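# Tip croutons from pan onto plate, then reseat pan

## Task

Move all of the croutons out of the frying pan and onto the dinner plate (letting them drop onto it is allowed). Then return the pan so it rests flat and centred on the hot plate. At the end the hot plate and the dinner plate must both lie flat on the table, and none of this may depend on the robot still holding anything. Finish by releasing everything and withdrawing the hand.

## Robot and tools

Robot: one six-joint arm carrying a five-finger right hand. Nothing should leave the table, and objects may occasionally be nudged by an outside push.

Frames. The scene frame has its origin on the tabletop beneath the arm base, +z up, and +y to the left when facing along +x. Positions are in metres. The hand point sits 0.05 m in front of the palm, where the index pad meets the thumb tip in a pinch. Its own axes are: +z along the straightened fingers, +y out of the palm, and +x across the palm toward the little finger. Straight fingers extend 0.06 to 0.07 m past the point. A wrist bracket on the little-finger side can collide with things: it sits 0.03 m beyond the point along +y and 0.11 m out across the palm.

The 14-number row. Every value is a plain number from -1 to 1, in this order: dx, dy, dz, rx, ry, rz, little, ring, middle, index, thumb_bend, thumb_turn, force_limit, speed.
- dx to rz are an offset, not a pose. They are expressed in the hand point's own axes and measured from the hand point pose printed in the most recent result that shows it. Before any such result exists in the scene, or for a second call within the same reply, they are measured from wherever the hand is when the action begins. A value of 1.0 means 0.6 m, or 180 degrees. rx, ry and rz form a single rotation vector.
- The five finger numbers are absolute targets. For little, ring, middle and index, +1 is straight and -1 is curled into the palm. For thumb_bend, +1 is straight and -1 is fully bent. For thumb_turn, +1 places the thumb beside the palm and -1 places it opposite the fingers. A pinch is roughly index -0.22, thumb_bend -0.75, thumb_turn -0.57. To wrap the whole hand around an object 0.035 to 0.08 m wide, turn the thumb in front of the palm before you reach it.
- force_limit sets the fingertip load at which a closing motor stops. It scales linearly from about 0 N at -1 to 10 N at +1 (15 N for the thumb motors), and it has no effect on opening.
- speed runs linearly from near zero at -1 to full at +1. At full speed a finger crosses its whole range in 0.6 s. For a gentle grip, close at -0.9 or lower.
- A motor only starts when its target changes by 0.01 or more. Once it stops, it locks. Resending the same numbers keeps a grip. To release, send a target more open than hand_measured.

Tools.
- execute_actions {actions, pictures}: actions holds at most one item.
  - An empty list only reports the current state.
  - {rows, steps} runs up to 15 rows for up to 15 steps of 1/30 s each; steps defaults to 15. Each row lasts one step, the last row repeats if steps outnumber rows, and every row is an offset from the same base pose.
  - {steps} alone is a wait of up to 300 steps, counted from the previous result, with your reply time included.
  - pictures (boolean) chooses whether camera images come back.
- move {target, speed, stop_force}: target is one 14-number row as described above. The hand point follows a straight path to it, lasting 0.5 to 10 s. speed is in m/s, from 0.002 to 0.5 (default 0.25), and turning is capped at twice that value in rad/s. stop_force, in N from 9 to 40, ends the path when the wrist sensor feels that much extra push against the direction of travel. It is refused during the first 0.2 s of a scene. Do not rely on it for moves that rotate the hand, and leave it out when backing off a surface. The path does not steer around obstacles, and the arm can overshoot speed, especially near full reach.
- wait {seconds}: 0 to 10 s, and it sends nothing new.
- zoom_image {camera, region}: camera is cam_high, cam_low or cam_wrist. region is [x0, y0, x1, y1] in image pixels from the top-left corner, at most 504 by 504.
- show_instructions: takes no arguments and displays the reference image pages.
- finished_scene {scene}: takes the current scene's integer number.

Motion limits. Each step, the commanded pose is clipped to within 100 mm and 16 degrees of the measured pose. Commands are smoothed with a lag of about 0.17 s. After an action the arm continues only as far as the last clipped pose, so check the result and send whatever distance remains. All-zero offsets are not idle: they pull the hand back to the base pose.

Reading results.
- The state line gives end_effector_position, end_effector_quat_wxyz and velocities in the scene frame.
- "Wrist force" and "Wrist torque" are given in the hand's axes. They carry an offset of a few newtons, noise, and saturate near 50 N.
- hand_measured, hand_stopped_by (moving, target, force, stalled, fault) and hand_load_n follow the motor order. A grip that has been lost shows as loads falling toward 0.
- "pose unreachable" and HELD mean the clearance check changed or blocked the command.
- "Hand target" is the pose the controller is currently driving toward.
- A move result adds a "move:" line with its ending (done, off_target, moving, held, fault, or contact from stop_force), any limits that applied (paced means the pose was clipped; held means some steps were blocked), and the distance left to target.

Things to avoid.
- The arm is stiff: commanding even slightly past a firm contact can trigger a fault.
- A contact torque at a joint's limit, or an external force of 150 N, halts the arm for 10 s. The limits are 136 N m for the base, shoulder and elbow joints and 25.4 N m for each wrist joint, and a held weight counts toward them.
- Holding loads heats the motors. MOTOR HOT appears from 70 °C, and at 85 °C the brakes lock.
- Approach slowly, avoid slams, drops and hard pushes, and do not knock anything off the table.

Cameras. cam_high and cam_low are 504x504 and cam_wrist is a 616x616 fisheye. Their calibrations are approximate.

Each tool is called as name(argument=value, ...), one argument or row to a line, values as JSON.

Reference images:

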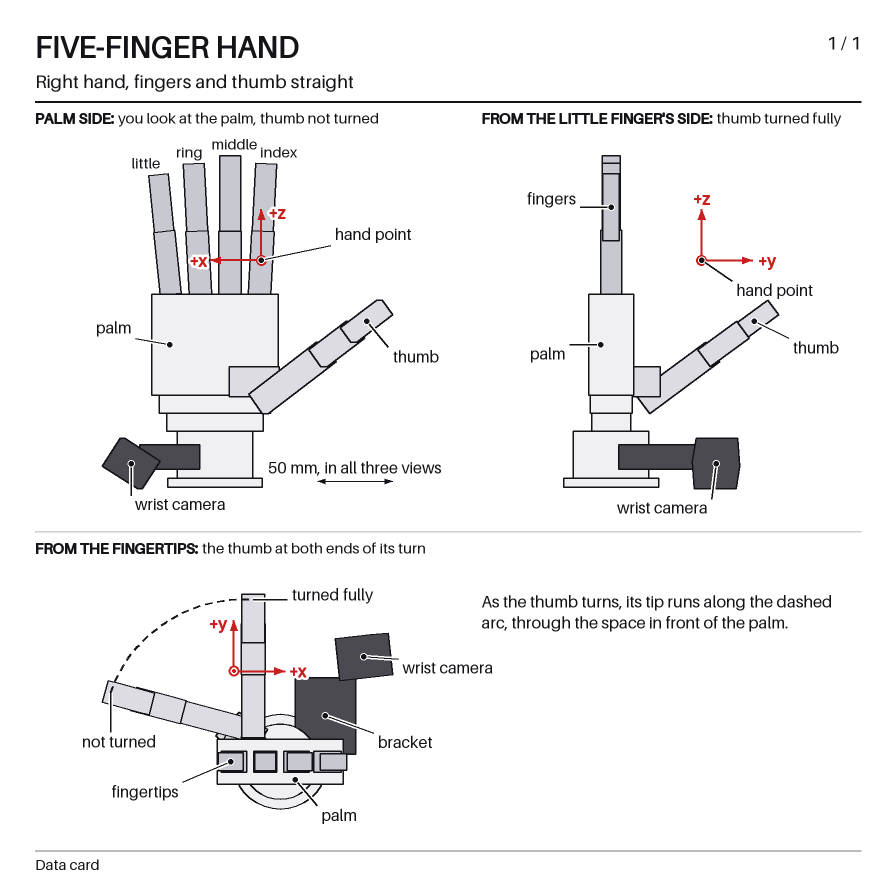

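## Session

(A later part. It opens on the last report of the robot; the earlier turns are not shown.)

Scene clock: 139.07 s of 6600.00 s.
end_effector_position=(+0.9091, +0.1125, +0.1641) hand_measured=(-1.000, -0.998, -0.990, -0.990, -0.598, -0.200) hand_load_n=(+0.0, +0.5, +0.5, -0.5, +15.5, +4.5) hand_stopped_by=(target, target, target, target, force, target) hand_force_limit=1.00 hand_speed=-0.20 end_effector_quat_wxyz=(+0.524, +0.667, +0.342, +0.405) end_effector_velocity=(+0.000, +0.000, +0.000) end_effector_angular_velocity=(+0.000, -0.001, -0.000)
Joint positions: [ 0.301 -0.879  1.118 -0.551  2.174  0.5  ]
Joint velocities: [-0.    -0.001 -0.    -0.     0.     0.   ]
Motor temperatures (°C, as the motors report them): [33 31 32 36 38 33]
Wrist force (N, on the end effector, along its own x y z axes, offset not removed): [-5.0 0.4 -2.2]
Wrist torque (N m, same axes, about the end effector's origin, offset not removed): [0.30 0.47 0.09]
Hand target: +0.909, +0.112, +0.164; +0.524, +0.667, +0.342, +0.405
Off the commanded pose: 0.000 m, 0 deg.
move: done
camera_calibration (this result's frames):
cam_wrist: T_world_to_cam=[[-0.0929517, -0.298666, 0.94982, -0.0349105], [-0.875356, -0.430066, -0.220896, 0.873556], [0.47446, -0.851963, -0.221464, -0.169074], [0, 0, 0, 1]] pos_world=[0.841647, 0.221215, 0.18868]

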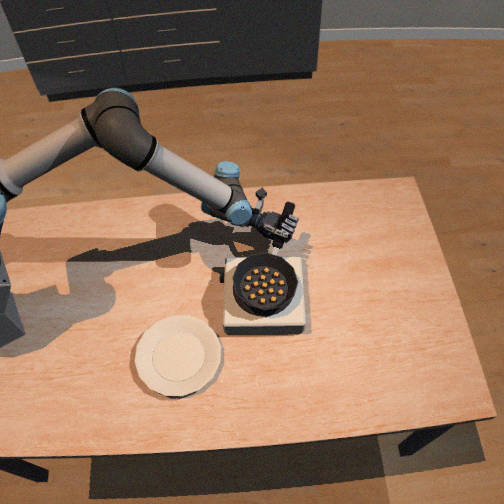

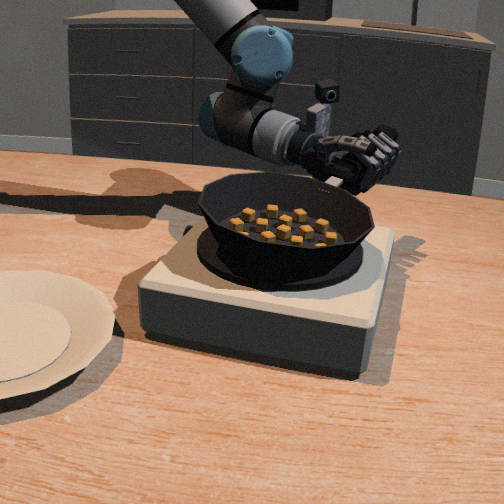

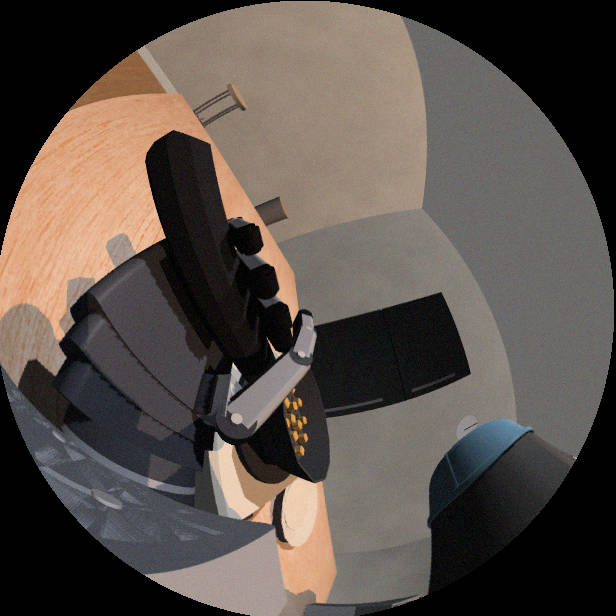

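move(
  target=[0,0,0,0,0,0,-1,-1,-1,-1,-0.5,0.6,1,-0.3],
)

zoom_image(
  camera="cam_low",
  region=[260, 80, 460, 240],
)

zoom_image(
  camera="cam_high",
  region=[230, 180, 330, 280],
)

Scene clock: 144.47 s of 6600.00 s.
end_effector_position=(+0.9091, +0.1125, +0.1641) hand_measured=(-1.000, -0.998, -1.000, -0.998, -0.498, +0.598) hand_load_n=(+0.0, +1.0, +2.5, +4.5, +3.5, -14.0) hand_stopped_by=(target, target, target, target, target, target) hand_force_limit=1.00 hand_speed=-0.30 end_effector_quat_wxyz=(+0.524, +0.667, +0.342, +0.405) end_effector_velocity=(+0.000, +0.000, +0.000) end_effector_angular_velocity=(+0.000, -0.001, +0.000)
Joint positions: [ 0.301 -0.879  1.118 -0.551  2.174  0.5  ]
Joint velocities: [-0.     0.    -0.001  0.    -0.     0.   ]
Motor temperatures (°C, as the motors report them): [33 31 32 36 38 33]
Wrist force (N, on the end effector, along its own x y z axes, offset not removed): [-2.5 -2.2 0.5]
Wrist torque (N m, same axes, about the end effector's origin, offset not removed): [-0.62 0.39 -0.45]
Hand target: +0.909, +0.112, +0.164; +0.524, +0.667, +0.342, +0.405
Off the commanded pose: 0.000 m, 0 deg.
After step 90, 1.33 s passed at rest.
move: done
camera_calibration (this result's frames):
cam_wrist: T_world_to_cam=[[-0.092952, -0.298666, 0.94982, -0.0349104], [-0.875356, -0.430066, -0.220897, 0.873556], [0.47446, -0.851963, -0.221464, -0.169074], [0, 0, 0, 1]] pos_world=[0.841647, 0.221215, 0.18868]

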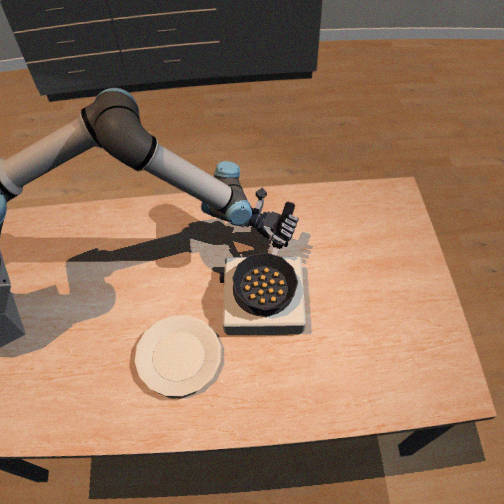

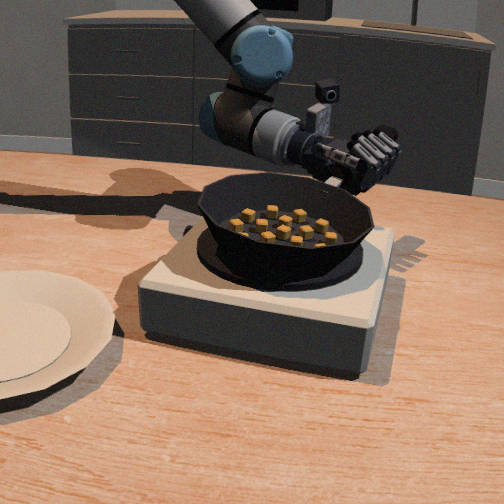

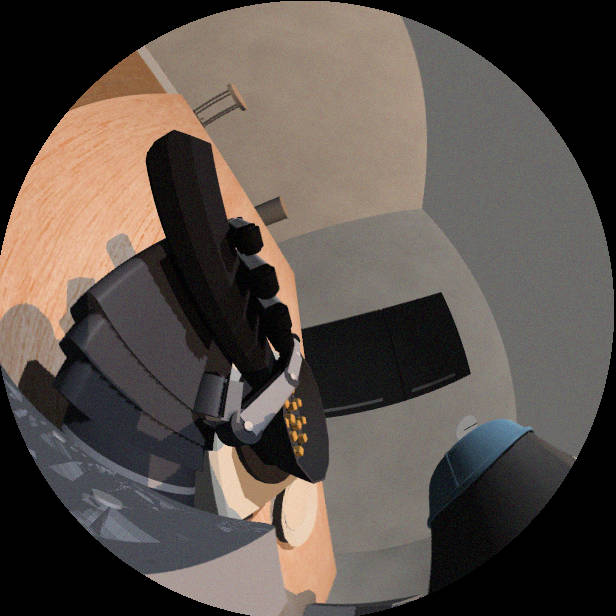

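Region (260, 80, 460, 240) of cam_low's 504x504 image, scaled by 2.520, with more detail than that image has; it fills the top 403 rows of this view, and the rest is white.

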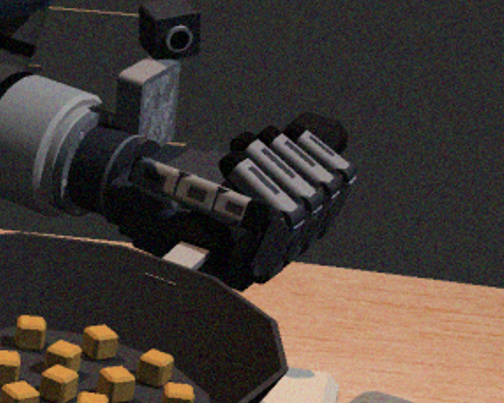

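Region (230, 180, 330, 280) of cam_high's 504x504 image, scaled by 5.040, with more detail than that image has.

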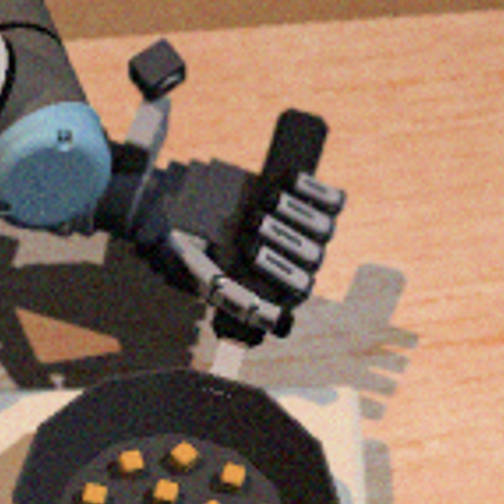

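move(
  target=[0.01,0.06,-0.007,-0.04,0,-0.02,-1,-1,-1,-1,-0.05,0.45,1,-0.3],
  speed=0.04,
)

move(
  target=[0,0,0,0,0,0,-1,-1,-1,-1,-0.05,1,1,-0.3],
)

zoom_image(
  camera="cam_low",
  region=[260, 60, 460, 220],
)

zoom_image(
  camera="cam_high",
  region=[230, 180, 330, 280],
)

Scene clock: 153.50 s of 6600.00 s.
end_effector_position=(+0.9091, +0.1116, +0.2006) hand_measured=(-1.000, -0.998, -0.998, -0.998, -0.050, +0.450) hand_load_n=(+0.0, +3.0, +4.0, +4.5, +0.0, +0.0) hand_stopped_by=(target, target, target, target, target, target) hand_force_limit=1.00 hand_speed=-0.30 end_effector_quat_wxyz=(+0.577, +0.622, +0.336, +0.409) end_effector_velocity=(+0.000, +0.000, +0.003) end_effector_angular_velocity=(-0.005, -0.005, -0.000)
Joint positions: [ 0.296 -0.905  1.164 -0.71   2.222  0.358]
Joint velocities: [-0.    -0.003  0.003 -0.009  0.001 -0.007]
Motor temperatures (°C, as the motors report them): [33 31 32 36 38 33]
Wrist force (N, on the end effector, along its own x y z axes, offset not removed): [1.3 -7.7 0.6]
Wrist torque (N m, same axes, about the end effector's origin, offset not removed): [-0.16 -0.36 0.74]
Hand target: +0.909, +0.112, +0.201; +0.577, +0.622, +0.336, +0.409
Off the commanded pose: 0.000 m, 0 deg.
After step 90, 3.97 s passed at rest.
move: done
camera_calibration (this result's frames):
cam_wrist: T_world_to_cam=[[-0.177, -0.190314, 0.965635, -0.00871276], [-0.862498, -0.442619, -0.245329, 0.875872], [0.474098, -0.876281, -0.0858016, -0.185848], [0, 0, 0, 1]] pos_world=[0.842005, 0.223164, 0.207344]

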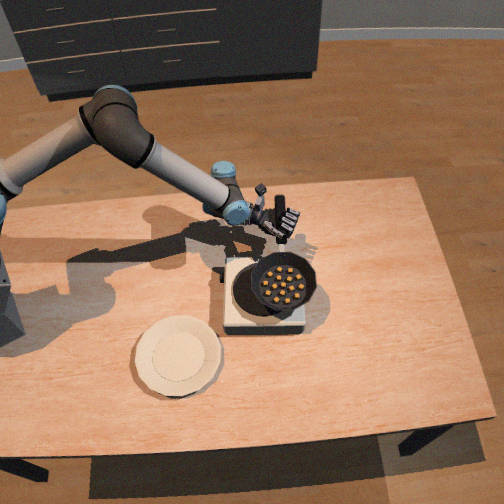

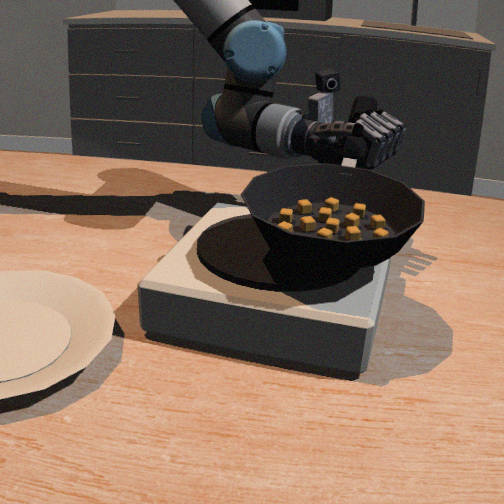

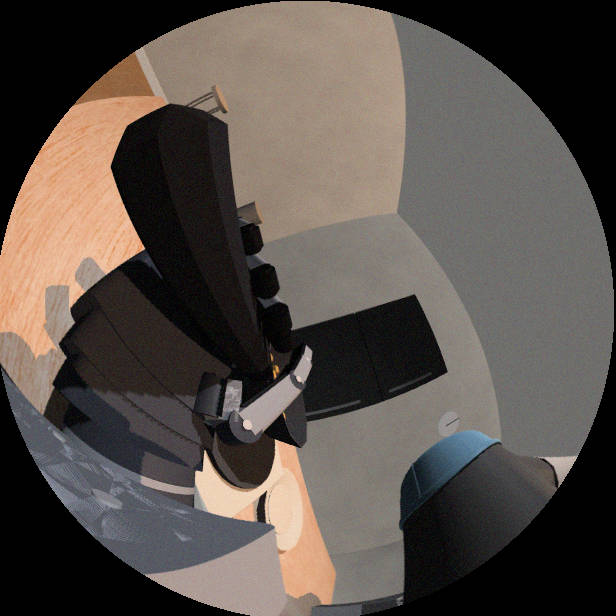

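Scene clock: 154.33 s of 6600.00 s.
end_effector_position=(+0.9091, +0.1116, +0.2006) hand_measured=(-1.000, -0.998, -0.998, -0.998, -0.048, +1.000) hand_load_n=(+0.0, +0.0, +9.0, +4.5, +3.0, -3.5) hand_stopped_by=(target, target, target, target, target, target) hand_force_limit=1.00 hand_speed=-0.30 end_effector_quat_wxyz=(+0.577, +0.622, +0.336, +0.409) end_effector_velocity=(+0.000, +0.000, +0.000) end_effector_angular_velocity=(+0.000, -0.001, +0.000)
Joint positions: [ 0.296 -0.905  1.164 -0.71   2.222  0.358]
Joint velocities: [ 0. -0. -0. -0. -0. -0.]
Motor temperatures (°C, as the motors report them): [33 31 32 36 38 33]
Wrist force (N, on the end effector, along its own x y z axes, offset not removed): [-0.7 -5.2 2.4]
Wrist torque (N m, same axes, about the end effector's origin, offset not removed): [-0.06 0.01 0.68]
Hand target: +0.909, +0.112, +0.201; +0.577, +0.622, +0.336, +0.409
Off the commanded pose: 0.000 m, 0 deg.
move: done
camera_calibration (this result's frames):
cam_wrist: T_world_to_cam=[[-0.176969, -0.190316, 0.965641, -0.00874612], [-0.862519, -0.442594, -0.2453, 0.875851], [0.474071, -0.876294, -0.0858258, -0.185826], [0, 0, 0, 1]] pos_world=[0.841985, 0.223144, 0.207343]

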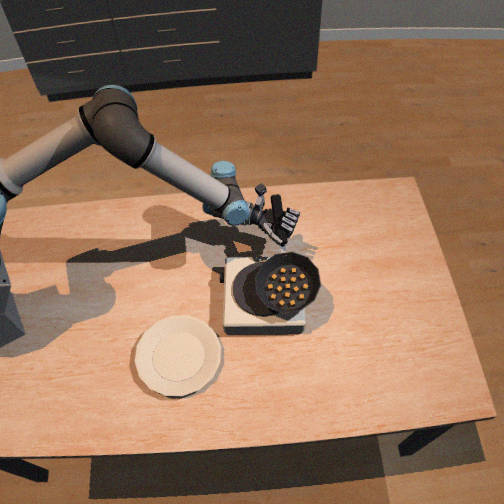

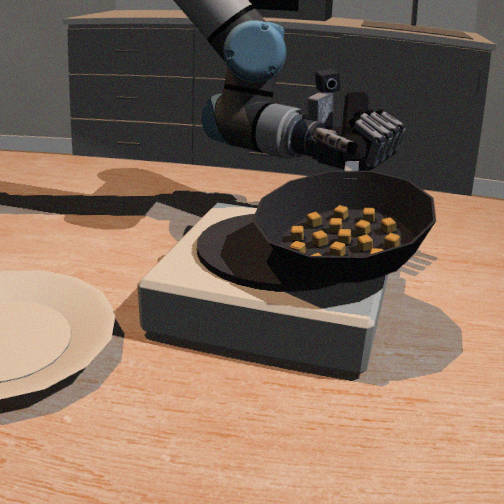

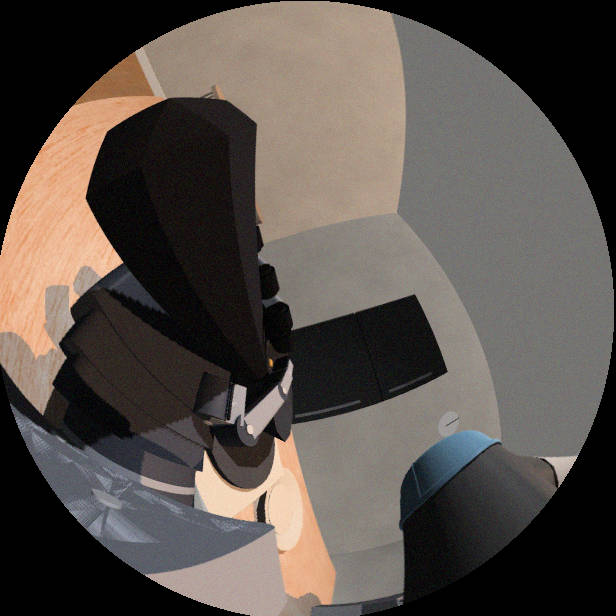

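Region (260, 60, 460, 220) of cam_low's 504x504 image, scaled by 2.520, with more detail than that image has; it fills the top 403 rows of this view, and the rest is white.

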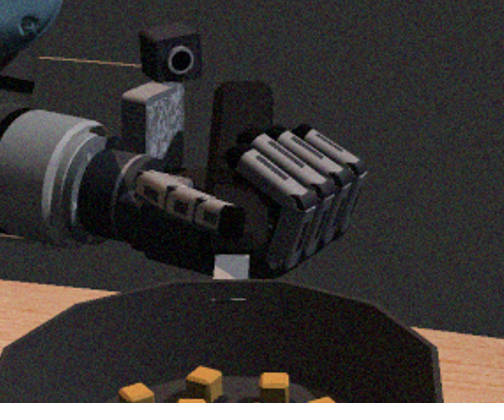

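Region (230, 180, 330, 280) of cam_high's 504x504 image, scaled by 5.040, with more detail than that image has.

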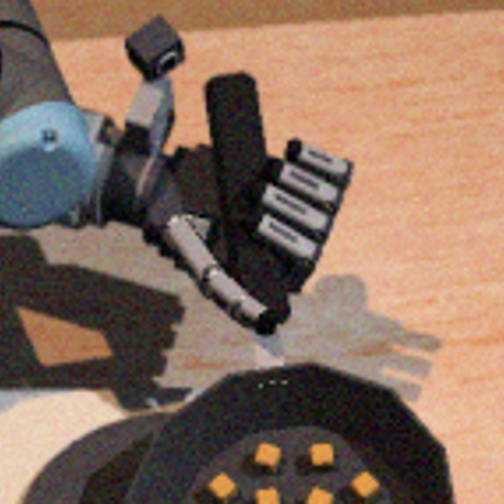

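move(
  target=[-0.058,-0.05,-0.105,0,0,0,-1,-1,-1,-1,-0.05,0.5,1,-0.3],
  speed=0.04,
)

Scene clock: 161.13 s of 6600.00 s.
end_effector_position=(+0.8391, +0.1117, +0.1666) hand_measured=(-1.000, -0.998, -1.000, -0.998, -0.050, +0.500) hand_load_n=(+0.0, +0.0, +0.0, +5.5, +0.0, +1.0) hand_stopped_by=(target, target, target, target, target, target) hand_force_limit=1.00 hand_speed=-0.30 end_effector_quat_wxyz=(+0.577, +0.622, +0.336, +0.409) end_effector_velocity=(-0.001, +0.000, -0.001) end_effector_angular_velocity=(+0.000, -0.001, +0.001)
Joint positions: [ 0.328 -0.933  1.386 -0.915  2.25   0.34 ]
Joint velocities: [ 0.001  0.     0.004 -0.005  0.    -0.   ]
Motor temperatures (°C, as the motors report them): [33 31 32 36 38 33]
Wrist force (N, on the end effector, along its own x y z axes, offset not removed): [-0.8 -0.6 1.0]
Wrist torque (N m, same axes, about the end effector's origin, offset not removed): [-0.06 0.76 -0.47]
Hand target: +0.839, +0.112, +0.167; +0.577, +0.622, +0.336, +0.409
Off the commanded pose: 0.000 m, 0 deg.
After step 100, 1.17 s passed at rest.
move: done
camera_calibration (this result's frames):
cam_wrist: T_world_to_cam=[[-0.176947, -0.190365, 0.965635, 0.0117323], [-0.86255, -0.442534, -0.245298, 0.807211], [0.474022, -0.876313, -0.0858948, -0.155484], [0, 0, 0, 1]] pos_world=[0.772038, 0.223199, 0.173323]

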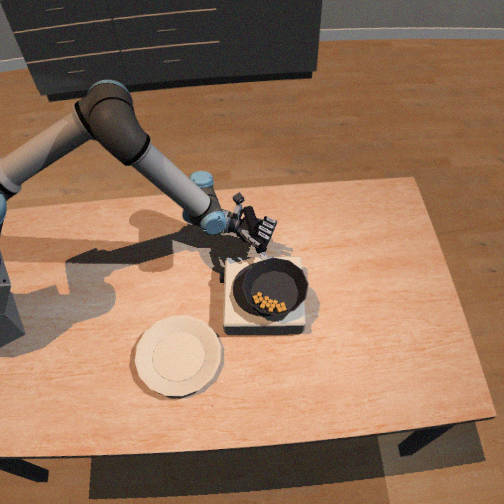

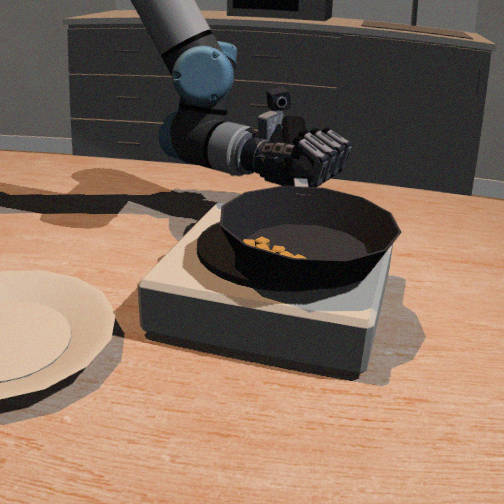

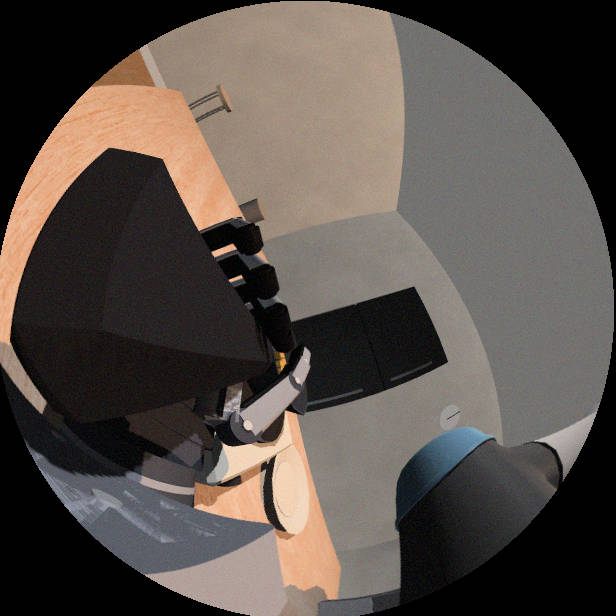

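move(
  target=[0.06,-0.015,-0.05,0,0,0,0.1,0.1,0.1,0.1,0.6,-1,1,0.5],
  speed=0.03,
)

Scene clock: 188.60 s of 6600.00 s.
end_effector_position=(+0.8285, +0.1578, +0.1620) hand_measured=(+0.100, +0.100, +0.100, +0.100, +0.600, -1.000) hand_load_n=(+0.0, +0.0, +0.0, +0.0, +0.0, +0.5) hand_stopped_by=(target, target, target, target, target, target) hand_force_limit=1.00 hand_speed=0.50 end_effector_quat_wxyz=(+0.577, +0.622, +0.336, +0.409) end_effector_velocity=(-0.001, +0.001, -0.001) end_effector_angular_velocity=(-0.000, +0.001, -0.000)
Joint positions: [ 0.4   -0.919  1.358 -0.929  2.315  0.296]
Joint velocities: [ 0.003  0.002 -0.001 -0.001  0.003 -0.001]
Motor temperatures (°C, as the motors report them): [33 31 32 36 38 33]
Wrist force (N, on the end effector, along its own x y z axes, offset not removed): [-0.8 3.0 -0.5]
Wrist torque (N m, same axes, about the end effector's origin, offset not removed): [0.67 0.38 0.05]
Hand target: +0.828, +0.158, +0.162; +0.577, +0.622, +0.336, +0.409
Off the commanded pose: 0.000 m, 0 deg.
After step 90, 22.53 s passed at rest.
move: done
camera_calibration (this result's frames):
cam_wrist: T_world_to_cam=[[-0.1769, -0.190457, 0.965626, 0.0229779], [-0.86259, -0.442459, -0.245293, 0.817334], [0.473967, -0.876331, -0.0860152, -0.110338], [0, 0, 0, 1]] pos_world=[0.761386, 0.26932, 0.168807]

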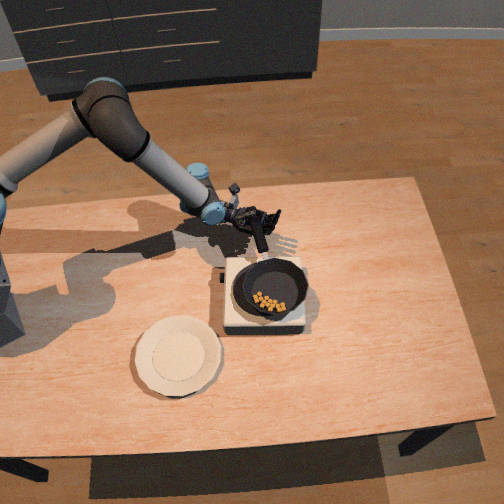

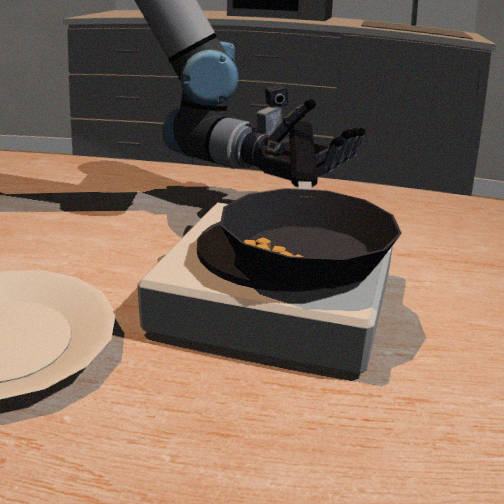

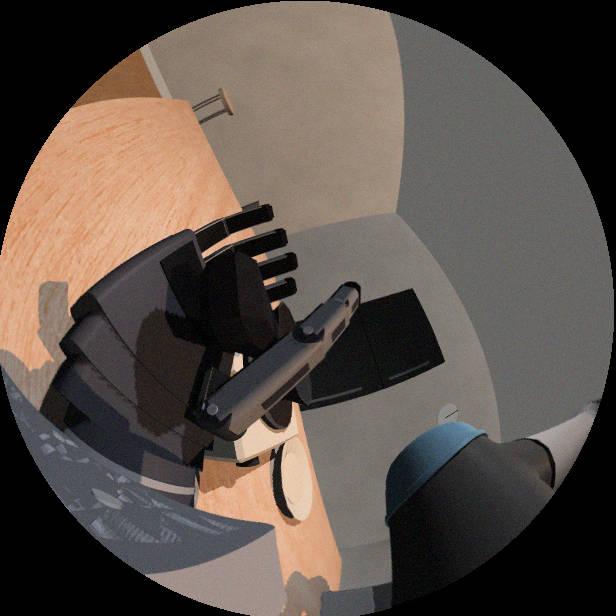

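move(
  target=[-0.066,0.008,-0.185,0,0,0,-0.2,-0.2,-0.2,-0.2,1,-1,1,0.5],
  speed=0.05,
)

Scene clock: 195.47 s of 6600.00 s.
end_effector_position=(+0.7115, +0.1709, +0.1619) hand_measured=(-0.200, -0.200, -0.200, -0.200, +1.000, -1.000) hand_load_n=(+0.0, +0.0, +0.0, +1.5, +0.0, +1.5) hand_stopped_by=(target, target, target, target, target, target) hand_force_limit=1.00 hand_speed=0.50 end_effector_quat_wxyz=(+0.577, +0.622, +0.336, +0.409) end_effector_velocity=(-0.002, +0.000, +0.001) end_effector_angular_velocity=(+0.000, -0.002, +0.000)
Joint positions: [ 0.48  -1.01   1.694 -1.212  2.385  0.242]
Joint velocities: [ 0.001 -0.002  0.005 -0.007  0.001 -0.002]
Motor temperatures (°C, as the motors report them): [33 31 32 36 38 33]
Wrist force (N, on the end effector, along its own x y z axes, offset not removed): [1.0 -1.1 3.2]
Wrist torque (N m, same axes, about the end effector's origin, offset not removed): [0.02 0.32 -0.11]
Hand target: +0.711, +0.171, +0.162; +0.577, +0.622, +0.336, +0.409
Off the commanded pose: 0.000 m, 0 deg.
After step 90, 1.13 s passed at rest.
move: done
camera_calibration (this result's frames):
cam_wrist: T_world_to_cam=[[-0.176825, -0.190572, 0.965617, 0.00493315], [-0.862655, -0.442345, -0.24527, 0.722241], [0.473877, -0.876364, -0.0861803, -0.0433124], [0, 0, 0, 1]] pos_world=[0.644442, 0.282462, 0.168648]

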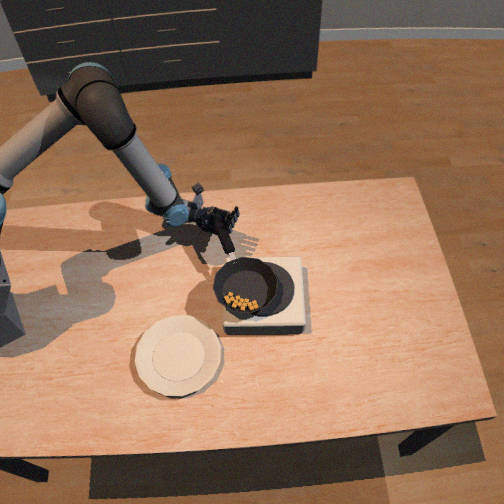

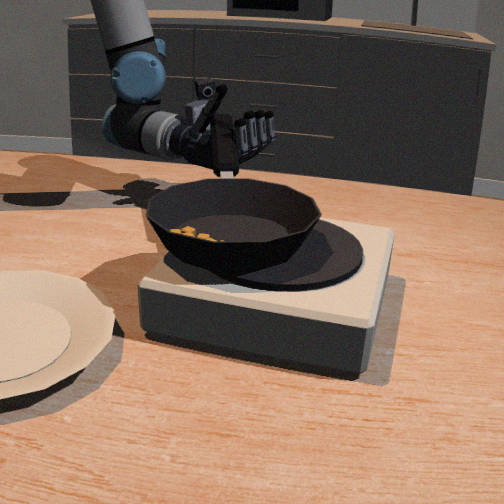

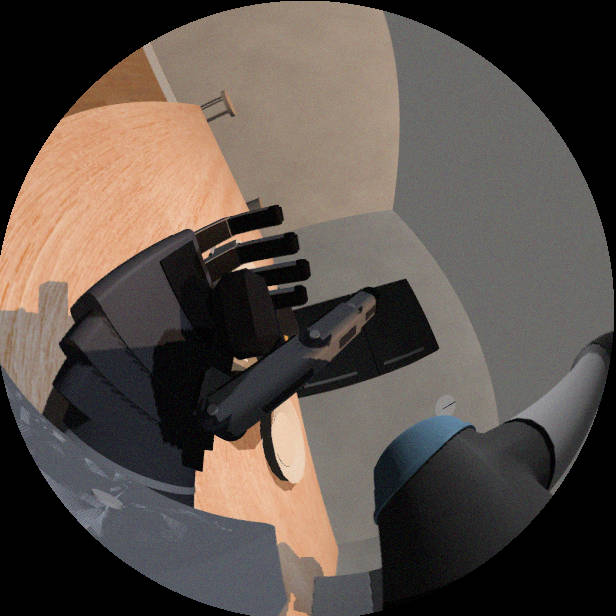

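move(
  target=[0.13,-0.015,-0.15,0,0,0,1,1,1,1,1,-1,1,0.5],
  speed=0.08,
)

zoom_image(
  camera="cam_high",
  region=[160, 180, 300, 320],
)

Scene clock: 202.33 s of 6600.00 s.
end_effector_position=(+0.6654, +0.2810, +0.1624) hand_measured=(+1.000, +1.000, +1.000, +1.000, +1.000, -1.000) hand_load_n=(+0.0, +0.0, +0.0, +0.0, +0.0, +0.0) hand_stopped_by=(target, target, target, target, target, target) hand_force_limit=1.00 hand_speed=0.50 end_effector_quat_wxyz=(+0.576, +0.622, +0.336, +0.409) end_effector_velocity=(-0.000, +0.002, +0.001) end_effector_angular_velocity=(+0.000, -0.002, +0.000)
Joint positions: [ 0.681 -0.975  1.638 -1.334  2.551  0.061]
Joint velocities: [ 0.003  0.    -0.002 -0.003  0.002 -0.004]
Motor temperatures (°C, as the motors report them): [33 31 32 36 38 33]
Wrist force (N, on the end effector, along its own x y z axes, offset not removed): [-1.1 -1.0 -2.3]
Wrist torque (N m, same axes, about the end effector's origin, offset not removed): [0.19 0.33 -0.03]
Hand target: +0.665, +0.281, +0.162; +0.576, +0.622, +0.336, +0.409
Off the commanded pose: 0.000 m, 0 deg.
After step 90, 1.93 s passed at rest.
move: done
camera_calibration (this result's frames):
cam_wrist: T_world_to_cam=[[-0.17656, -0.190852, 0.96561, 0.0171046], [-0.862798, -0.442133, -0.245148, 0.731305], [0.473715, -0.87641, -0.086604, 0.0752212], [0, 0, 0, 1]] pos_world=[0.598356, 0.392523, 0.169276]

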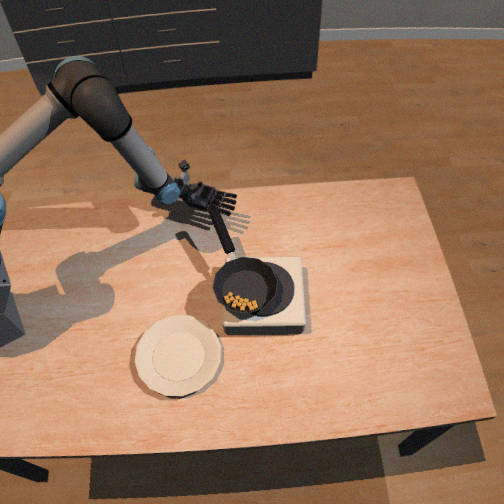

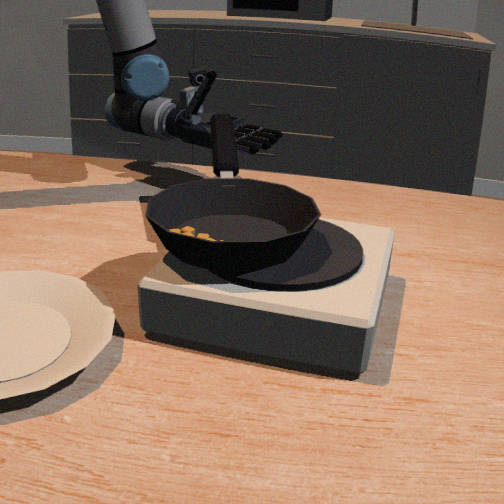

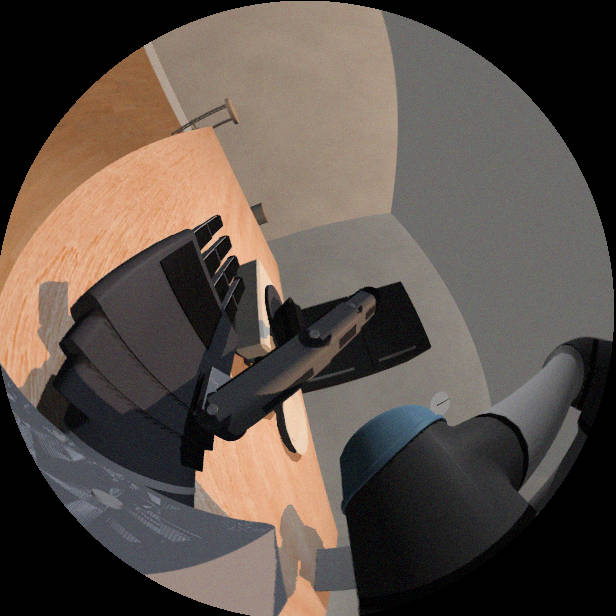

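Region (160, 180, 300, 320) of cam_high's 504x504 image, scaled by 3.600, with more detail than that image has.

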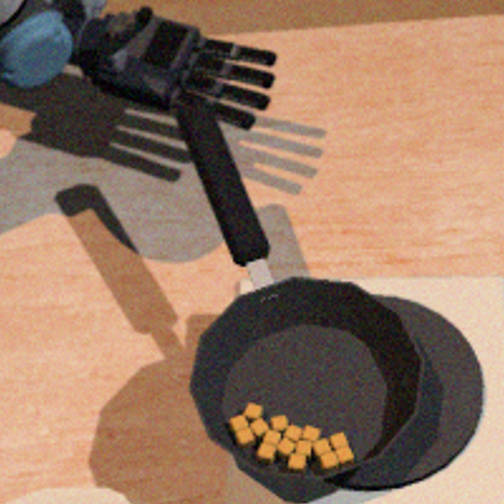

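move(
  target=[0.1,0.25,0,0.35,0,0,1,1,1,1,1,-1,1,0.5],
  speed=0.3,
)

move(
  target=[-0.15,0,0,0,0,-0.7,1,1,1,1,1,-1,1,0.5],
  speed=0.5,
)

Scene clock: 213.53 s of 6600.00 s.
end_effector_position=(+0.6836, +0.3178, +0.3191) hand_measured=(+1.000, +1.000, +1.000, +1.000, +1.000, -1.000) hand_load_n=(+0.0, +0.0, +0.0, +0.0, +0.0, +0.0) hand_stopped_by=(target, target, target, target, target, target) hand_force_limit=1.00 hand_speed=0.50 end_effector_quat_wxyz=(+0.167, +0.831, +0.501, +0.174) end_effector_velocity=(+0.000, +0.000, -0.000) end_effector_angular_velocity=(+0.002, +0.011, +0.001)
Joint positions: [ 0.56  -1.414  1.25   0.719  1.824  0.867]
Joint velocities: [-0.003  0.004 -0.009  0.015 -0.009 -0.001]
Motor temperatures (°C, as the motors report them): [33 31 32 36 38 33]
Wrist force (N, on the end effector, along its own x y z axes, offset not removed): [-3.1 4.6 0.2]
Wrist torque (N m, same axes, about the end effector's origin, offset not removed): [0.73 0.51 -0.23]
Hand target: +0.684, +0.318, +0.319; +0.167, +0.831, +0.501, +0.173
Off the commanded pose: 0.001 m, 0 deg.
After step 90, 5.80 s passed at rest.
move: done
camera_calibration (this result's frames):
cam_wrist: T_world_to_cam=[[0.675093, -0.545369, 0.496813, -0.443872], [-0.730421, -0.588698, 0.346295, 0.569], [0.103614, -0.596664, -0.795774, 0.502863], [0, 0, 0, 1]] pos_world=[0.66316, 0.392935, 0.423645]

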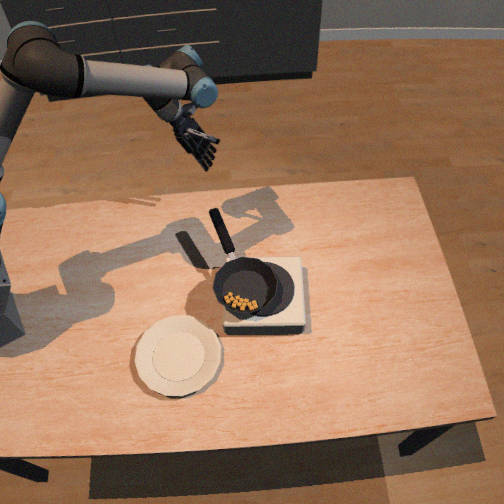

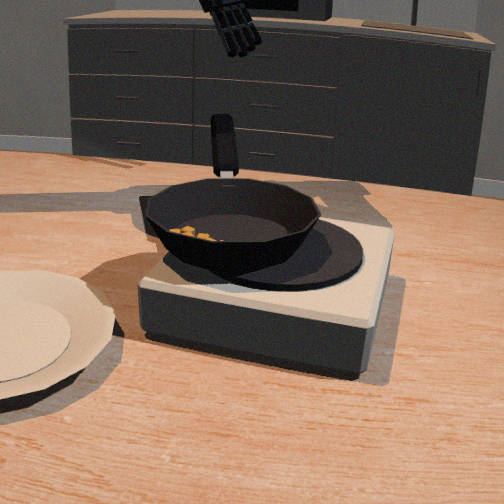

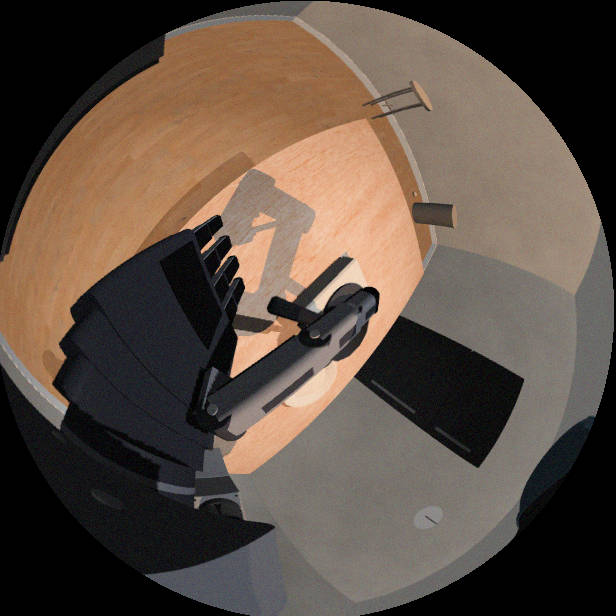

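Scene clock: 216.37 s of 6600.00 s.
end_effector_position=(+0.6441, +0.2378, +0.3078) hand_measured=(+1.000, +1.000, +1.000, +1.000, +1.000, -1.000) hand_load_n=(+0.0, +0.0, +0.0, +0.0, +0.0, +0.0) hand_stopped_by=(target, target, target, target, target, target) hand_force_limit=1.00 hand_speed=0.50 end_effector_quat_wxyz=(+0.231, -0.069, +0.968, -0.070) end_effector_velocity=(-0.000, -0.000, -0.000) end_effector_angular_velocity=(-0.002, +0.004, +0.010)
Joint positions: [ 0.008 -1.701  1.694  0.557  1.351 -1.619]
Joint velocities: [-0.003  0.002 -0.003  0.003 -0.006 -0.012]
Motor temperatures (°C, as the motors report them): [33 31 32 36 38 33]
Wrist force (N, on the end effector, along its own x y z axes, offset not removed): [1.6 -1.4 -0.6]
Wrist torque (N m, same axes, about the end effector's origin, offset not removed): [0.00 -0.20 -0.24]
Hand target: +0.644, +0.238, +0.308; +0.230, -0.069, +0.968, -0.070
Off the commanded pose: 0.000 m, 0 deg.
move: done
camera_calibration (this result's frames):
cam_wrist: T_world_to_cam=[[-0.0186655, 0.998898, -0.0430537, -0.209382], [0.460542, 0.0468108, 0.886403, -0.587498], [0.887441, -0.00328291, -0.460909, -0.298833], [0, 0, 0, 1]] pos_world=[0.531856, 0.235671, 0.37401]

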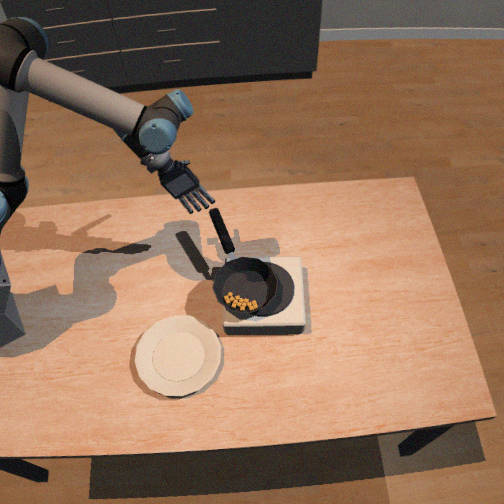

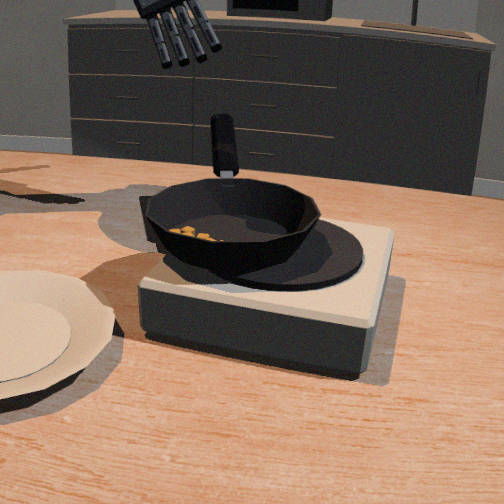

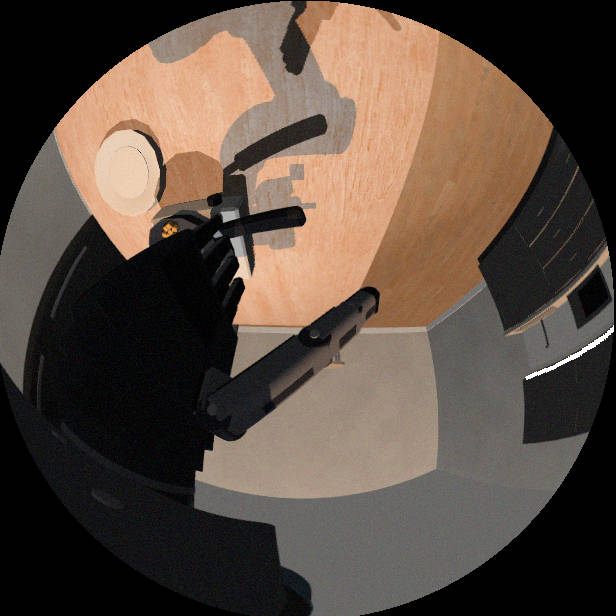

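move(
  target=[0.048,-0.083,0.145,-0.216,0.015,-0.517,1,1,1,1,1,-1,1,0.5],
  speed=0.4,
)

move(
  target=[0,0,0.13,0,0,0,1,1,1,1,1,-1,1,0.5],
  speed=0.08,
  stop_force=10,
)

Scene clock: 226.80 s of 6600.00 s.
end_effector_position=(+0.6631, +0.1752, +0.2266) hand_measured=(+1.000, +1.000, +1.000, +1.000, +1.000, -1.000) hand_load_n=(+0.0, +0.0, +0.0, +0.0, +0.0, +0.0) hand_stopped_by=(target, target, target, target, target, target) hand_force_limit=1.00 hand_speed=0.50 end_effector_quat_wxyz=(-0.057, +0.799, -0.593, -0.077) end_effector_velocity=(+0.000, -0.000, -0.000) end_effector_angular_velocity=(-0.001, +0.006, +0.008)
Joint positions: [-0.081 -1.008  0.827  1.346  1.012 -3.607]
Joint velocities: [ 0.002  0.009 -0.014  0.013  0.004 -0.009]
Motor temperatures (°C, as the motors report them): [33 31 32 36 38 33]
Wrist force (N, on the end effector, along its own x y z axes, offset not removed): [-1.4 2.0 -0.6]
Wrist torque (N m, same axes, about the end effector's origin, offset not removed): [0.55 0.40 -0.18]
Hand target: +0.663, +0.175, +0.227; -0.056, +0.800, -0.593, -0.078
Off the commanded pose: 0.000 m, 0 deg.
After step 90, 4.63 s passed at rest.
move: done
camera_calibration (this result's frames):
cam_wrist: T_world_to_cam=[[-0.979037, -0.177841, 0.0992908, 0.660716], [-0.0525203, 0.691419, 0.720542, -0.256472], [-0.196793, 0.700223, -0.686266, 0.293484], [0, 0, 0, 1]] pos_world=[0.691151, 0.0893283, 0.320604]

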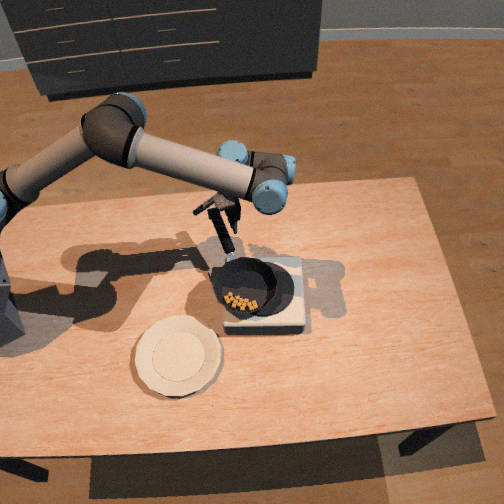

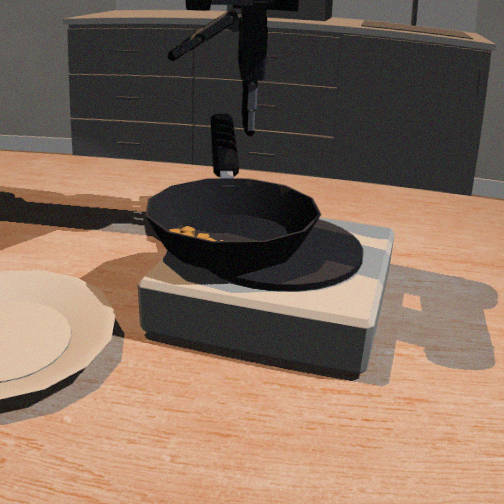

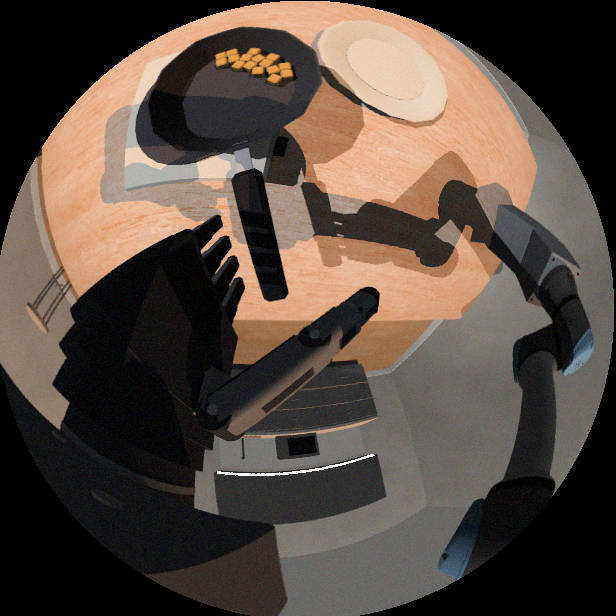

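Scene clock: 228.23 s of 6600.00 s.
end_effector_position=(+0.6588, +0.1895, +0.1502) hand_measured=(+1.000, +1.000, +1.000, +1.000, +1.000, -1.000) hand_load_n=(+0.0, +0.0, +0.0, +0.0, +0.0, +0.0) hand_stopped_by=(target, target, target, target, target, target) hand_force_limit=1.00 hand_speed=0.50 end_effector_quat_wxyz=(-0.057, +0.799, -0.593, -0.077) end_effector_velocity=(-0.000, +0.000, -0.002) end_effector_angular_velocity=(+0.000, +0.001, -0.000)
Joint positions: [-0.007 -0.919  0.829  1.214  1.043 -3.527]
Joint velocities: [ 0.001  0.003 -0.001 -0.002  0.001  0.002]
Motor temperatures (°C, as the motors report them): [33 31 32 36 38 33]
Wrist force (N, on the end effector, along its own x y z axes, offset not removed): [0.3 2.6 2.2]
Wrist torque (N m, same axes, about the end effector's origin, offset not removed): [0.45 -0.33 -0.01]
Hand target: +0.659, +0.189, +0.150; -0.057, +0.799, -0.593, -0.077
Off the commanded pose: 0.000 m, 0 deg.
move: done
camera_calibration (this result's frames):
cam_wrist: T_world_to_cam=[[-0.979059, -0.177792, 0.0991642, 0.666647], [-0.0525638, 0.691366, 0.72059, -0.211471], [-0.196674, 0.700287, -0.686234, 0.230121], [0, 0, 0, 1]] pos_world=[0.686829, 0.103578, 0.244193]

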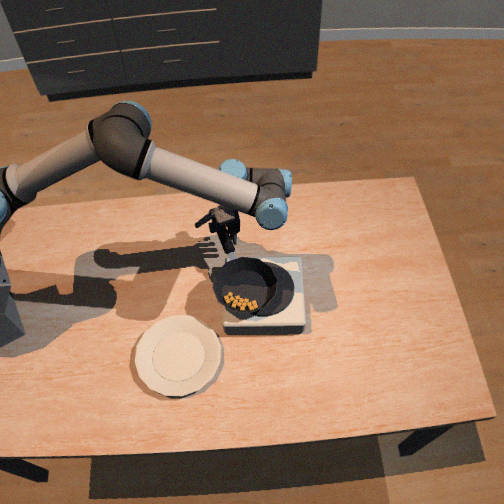

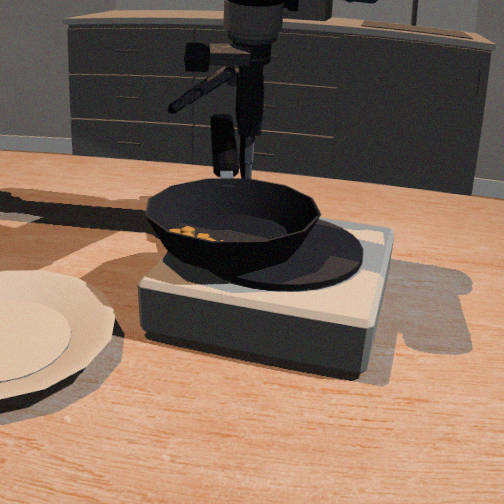

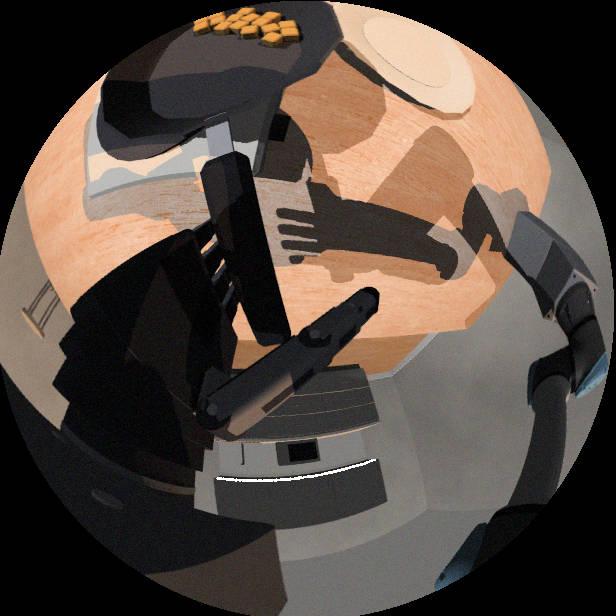

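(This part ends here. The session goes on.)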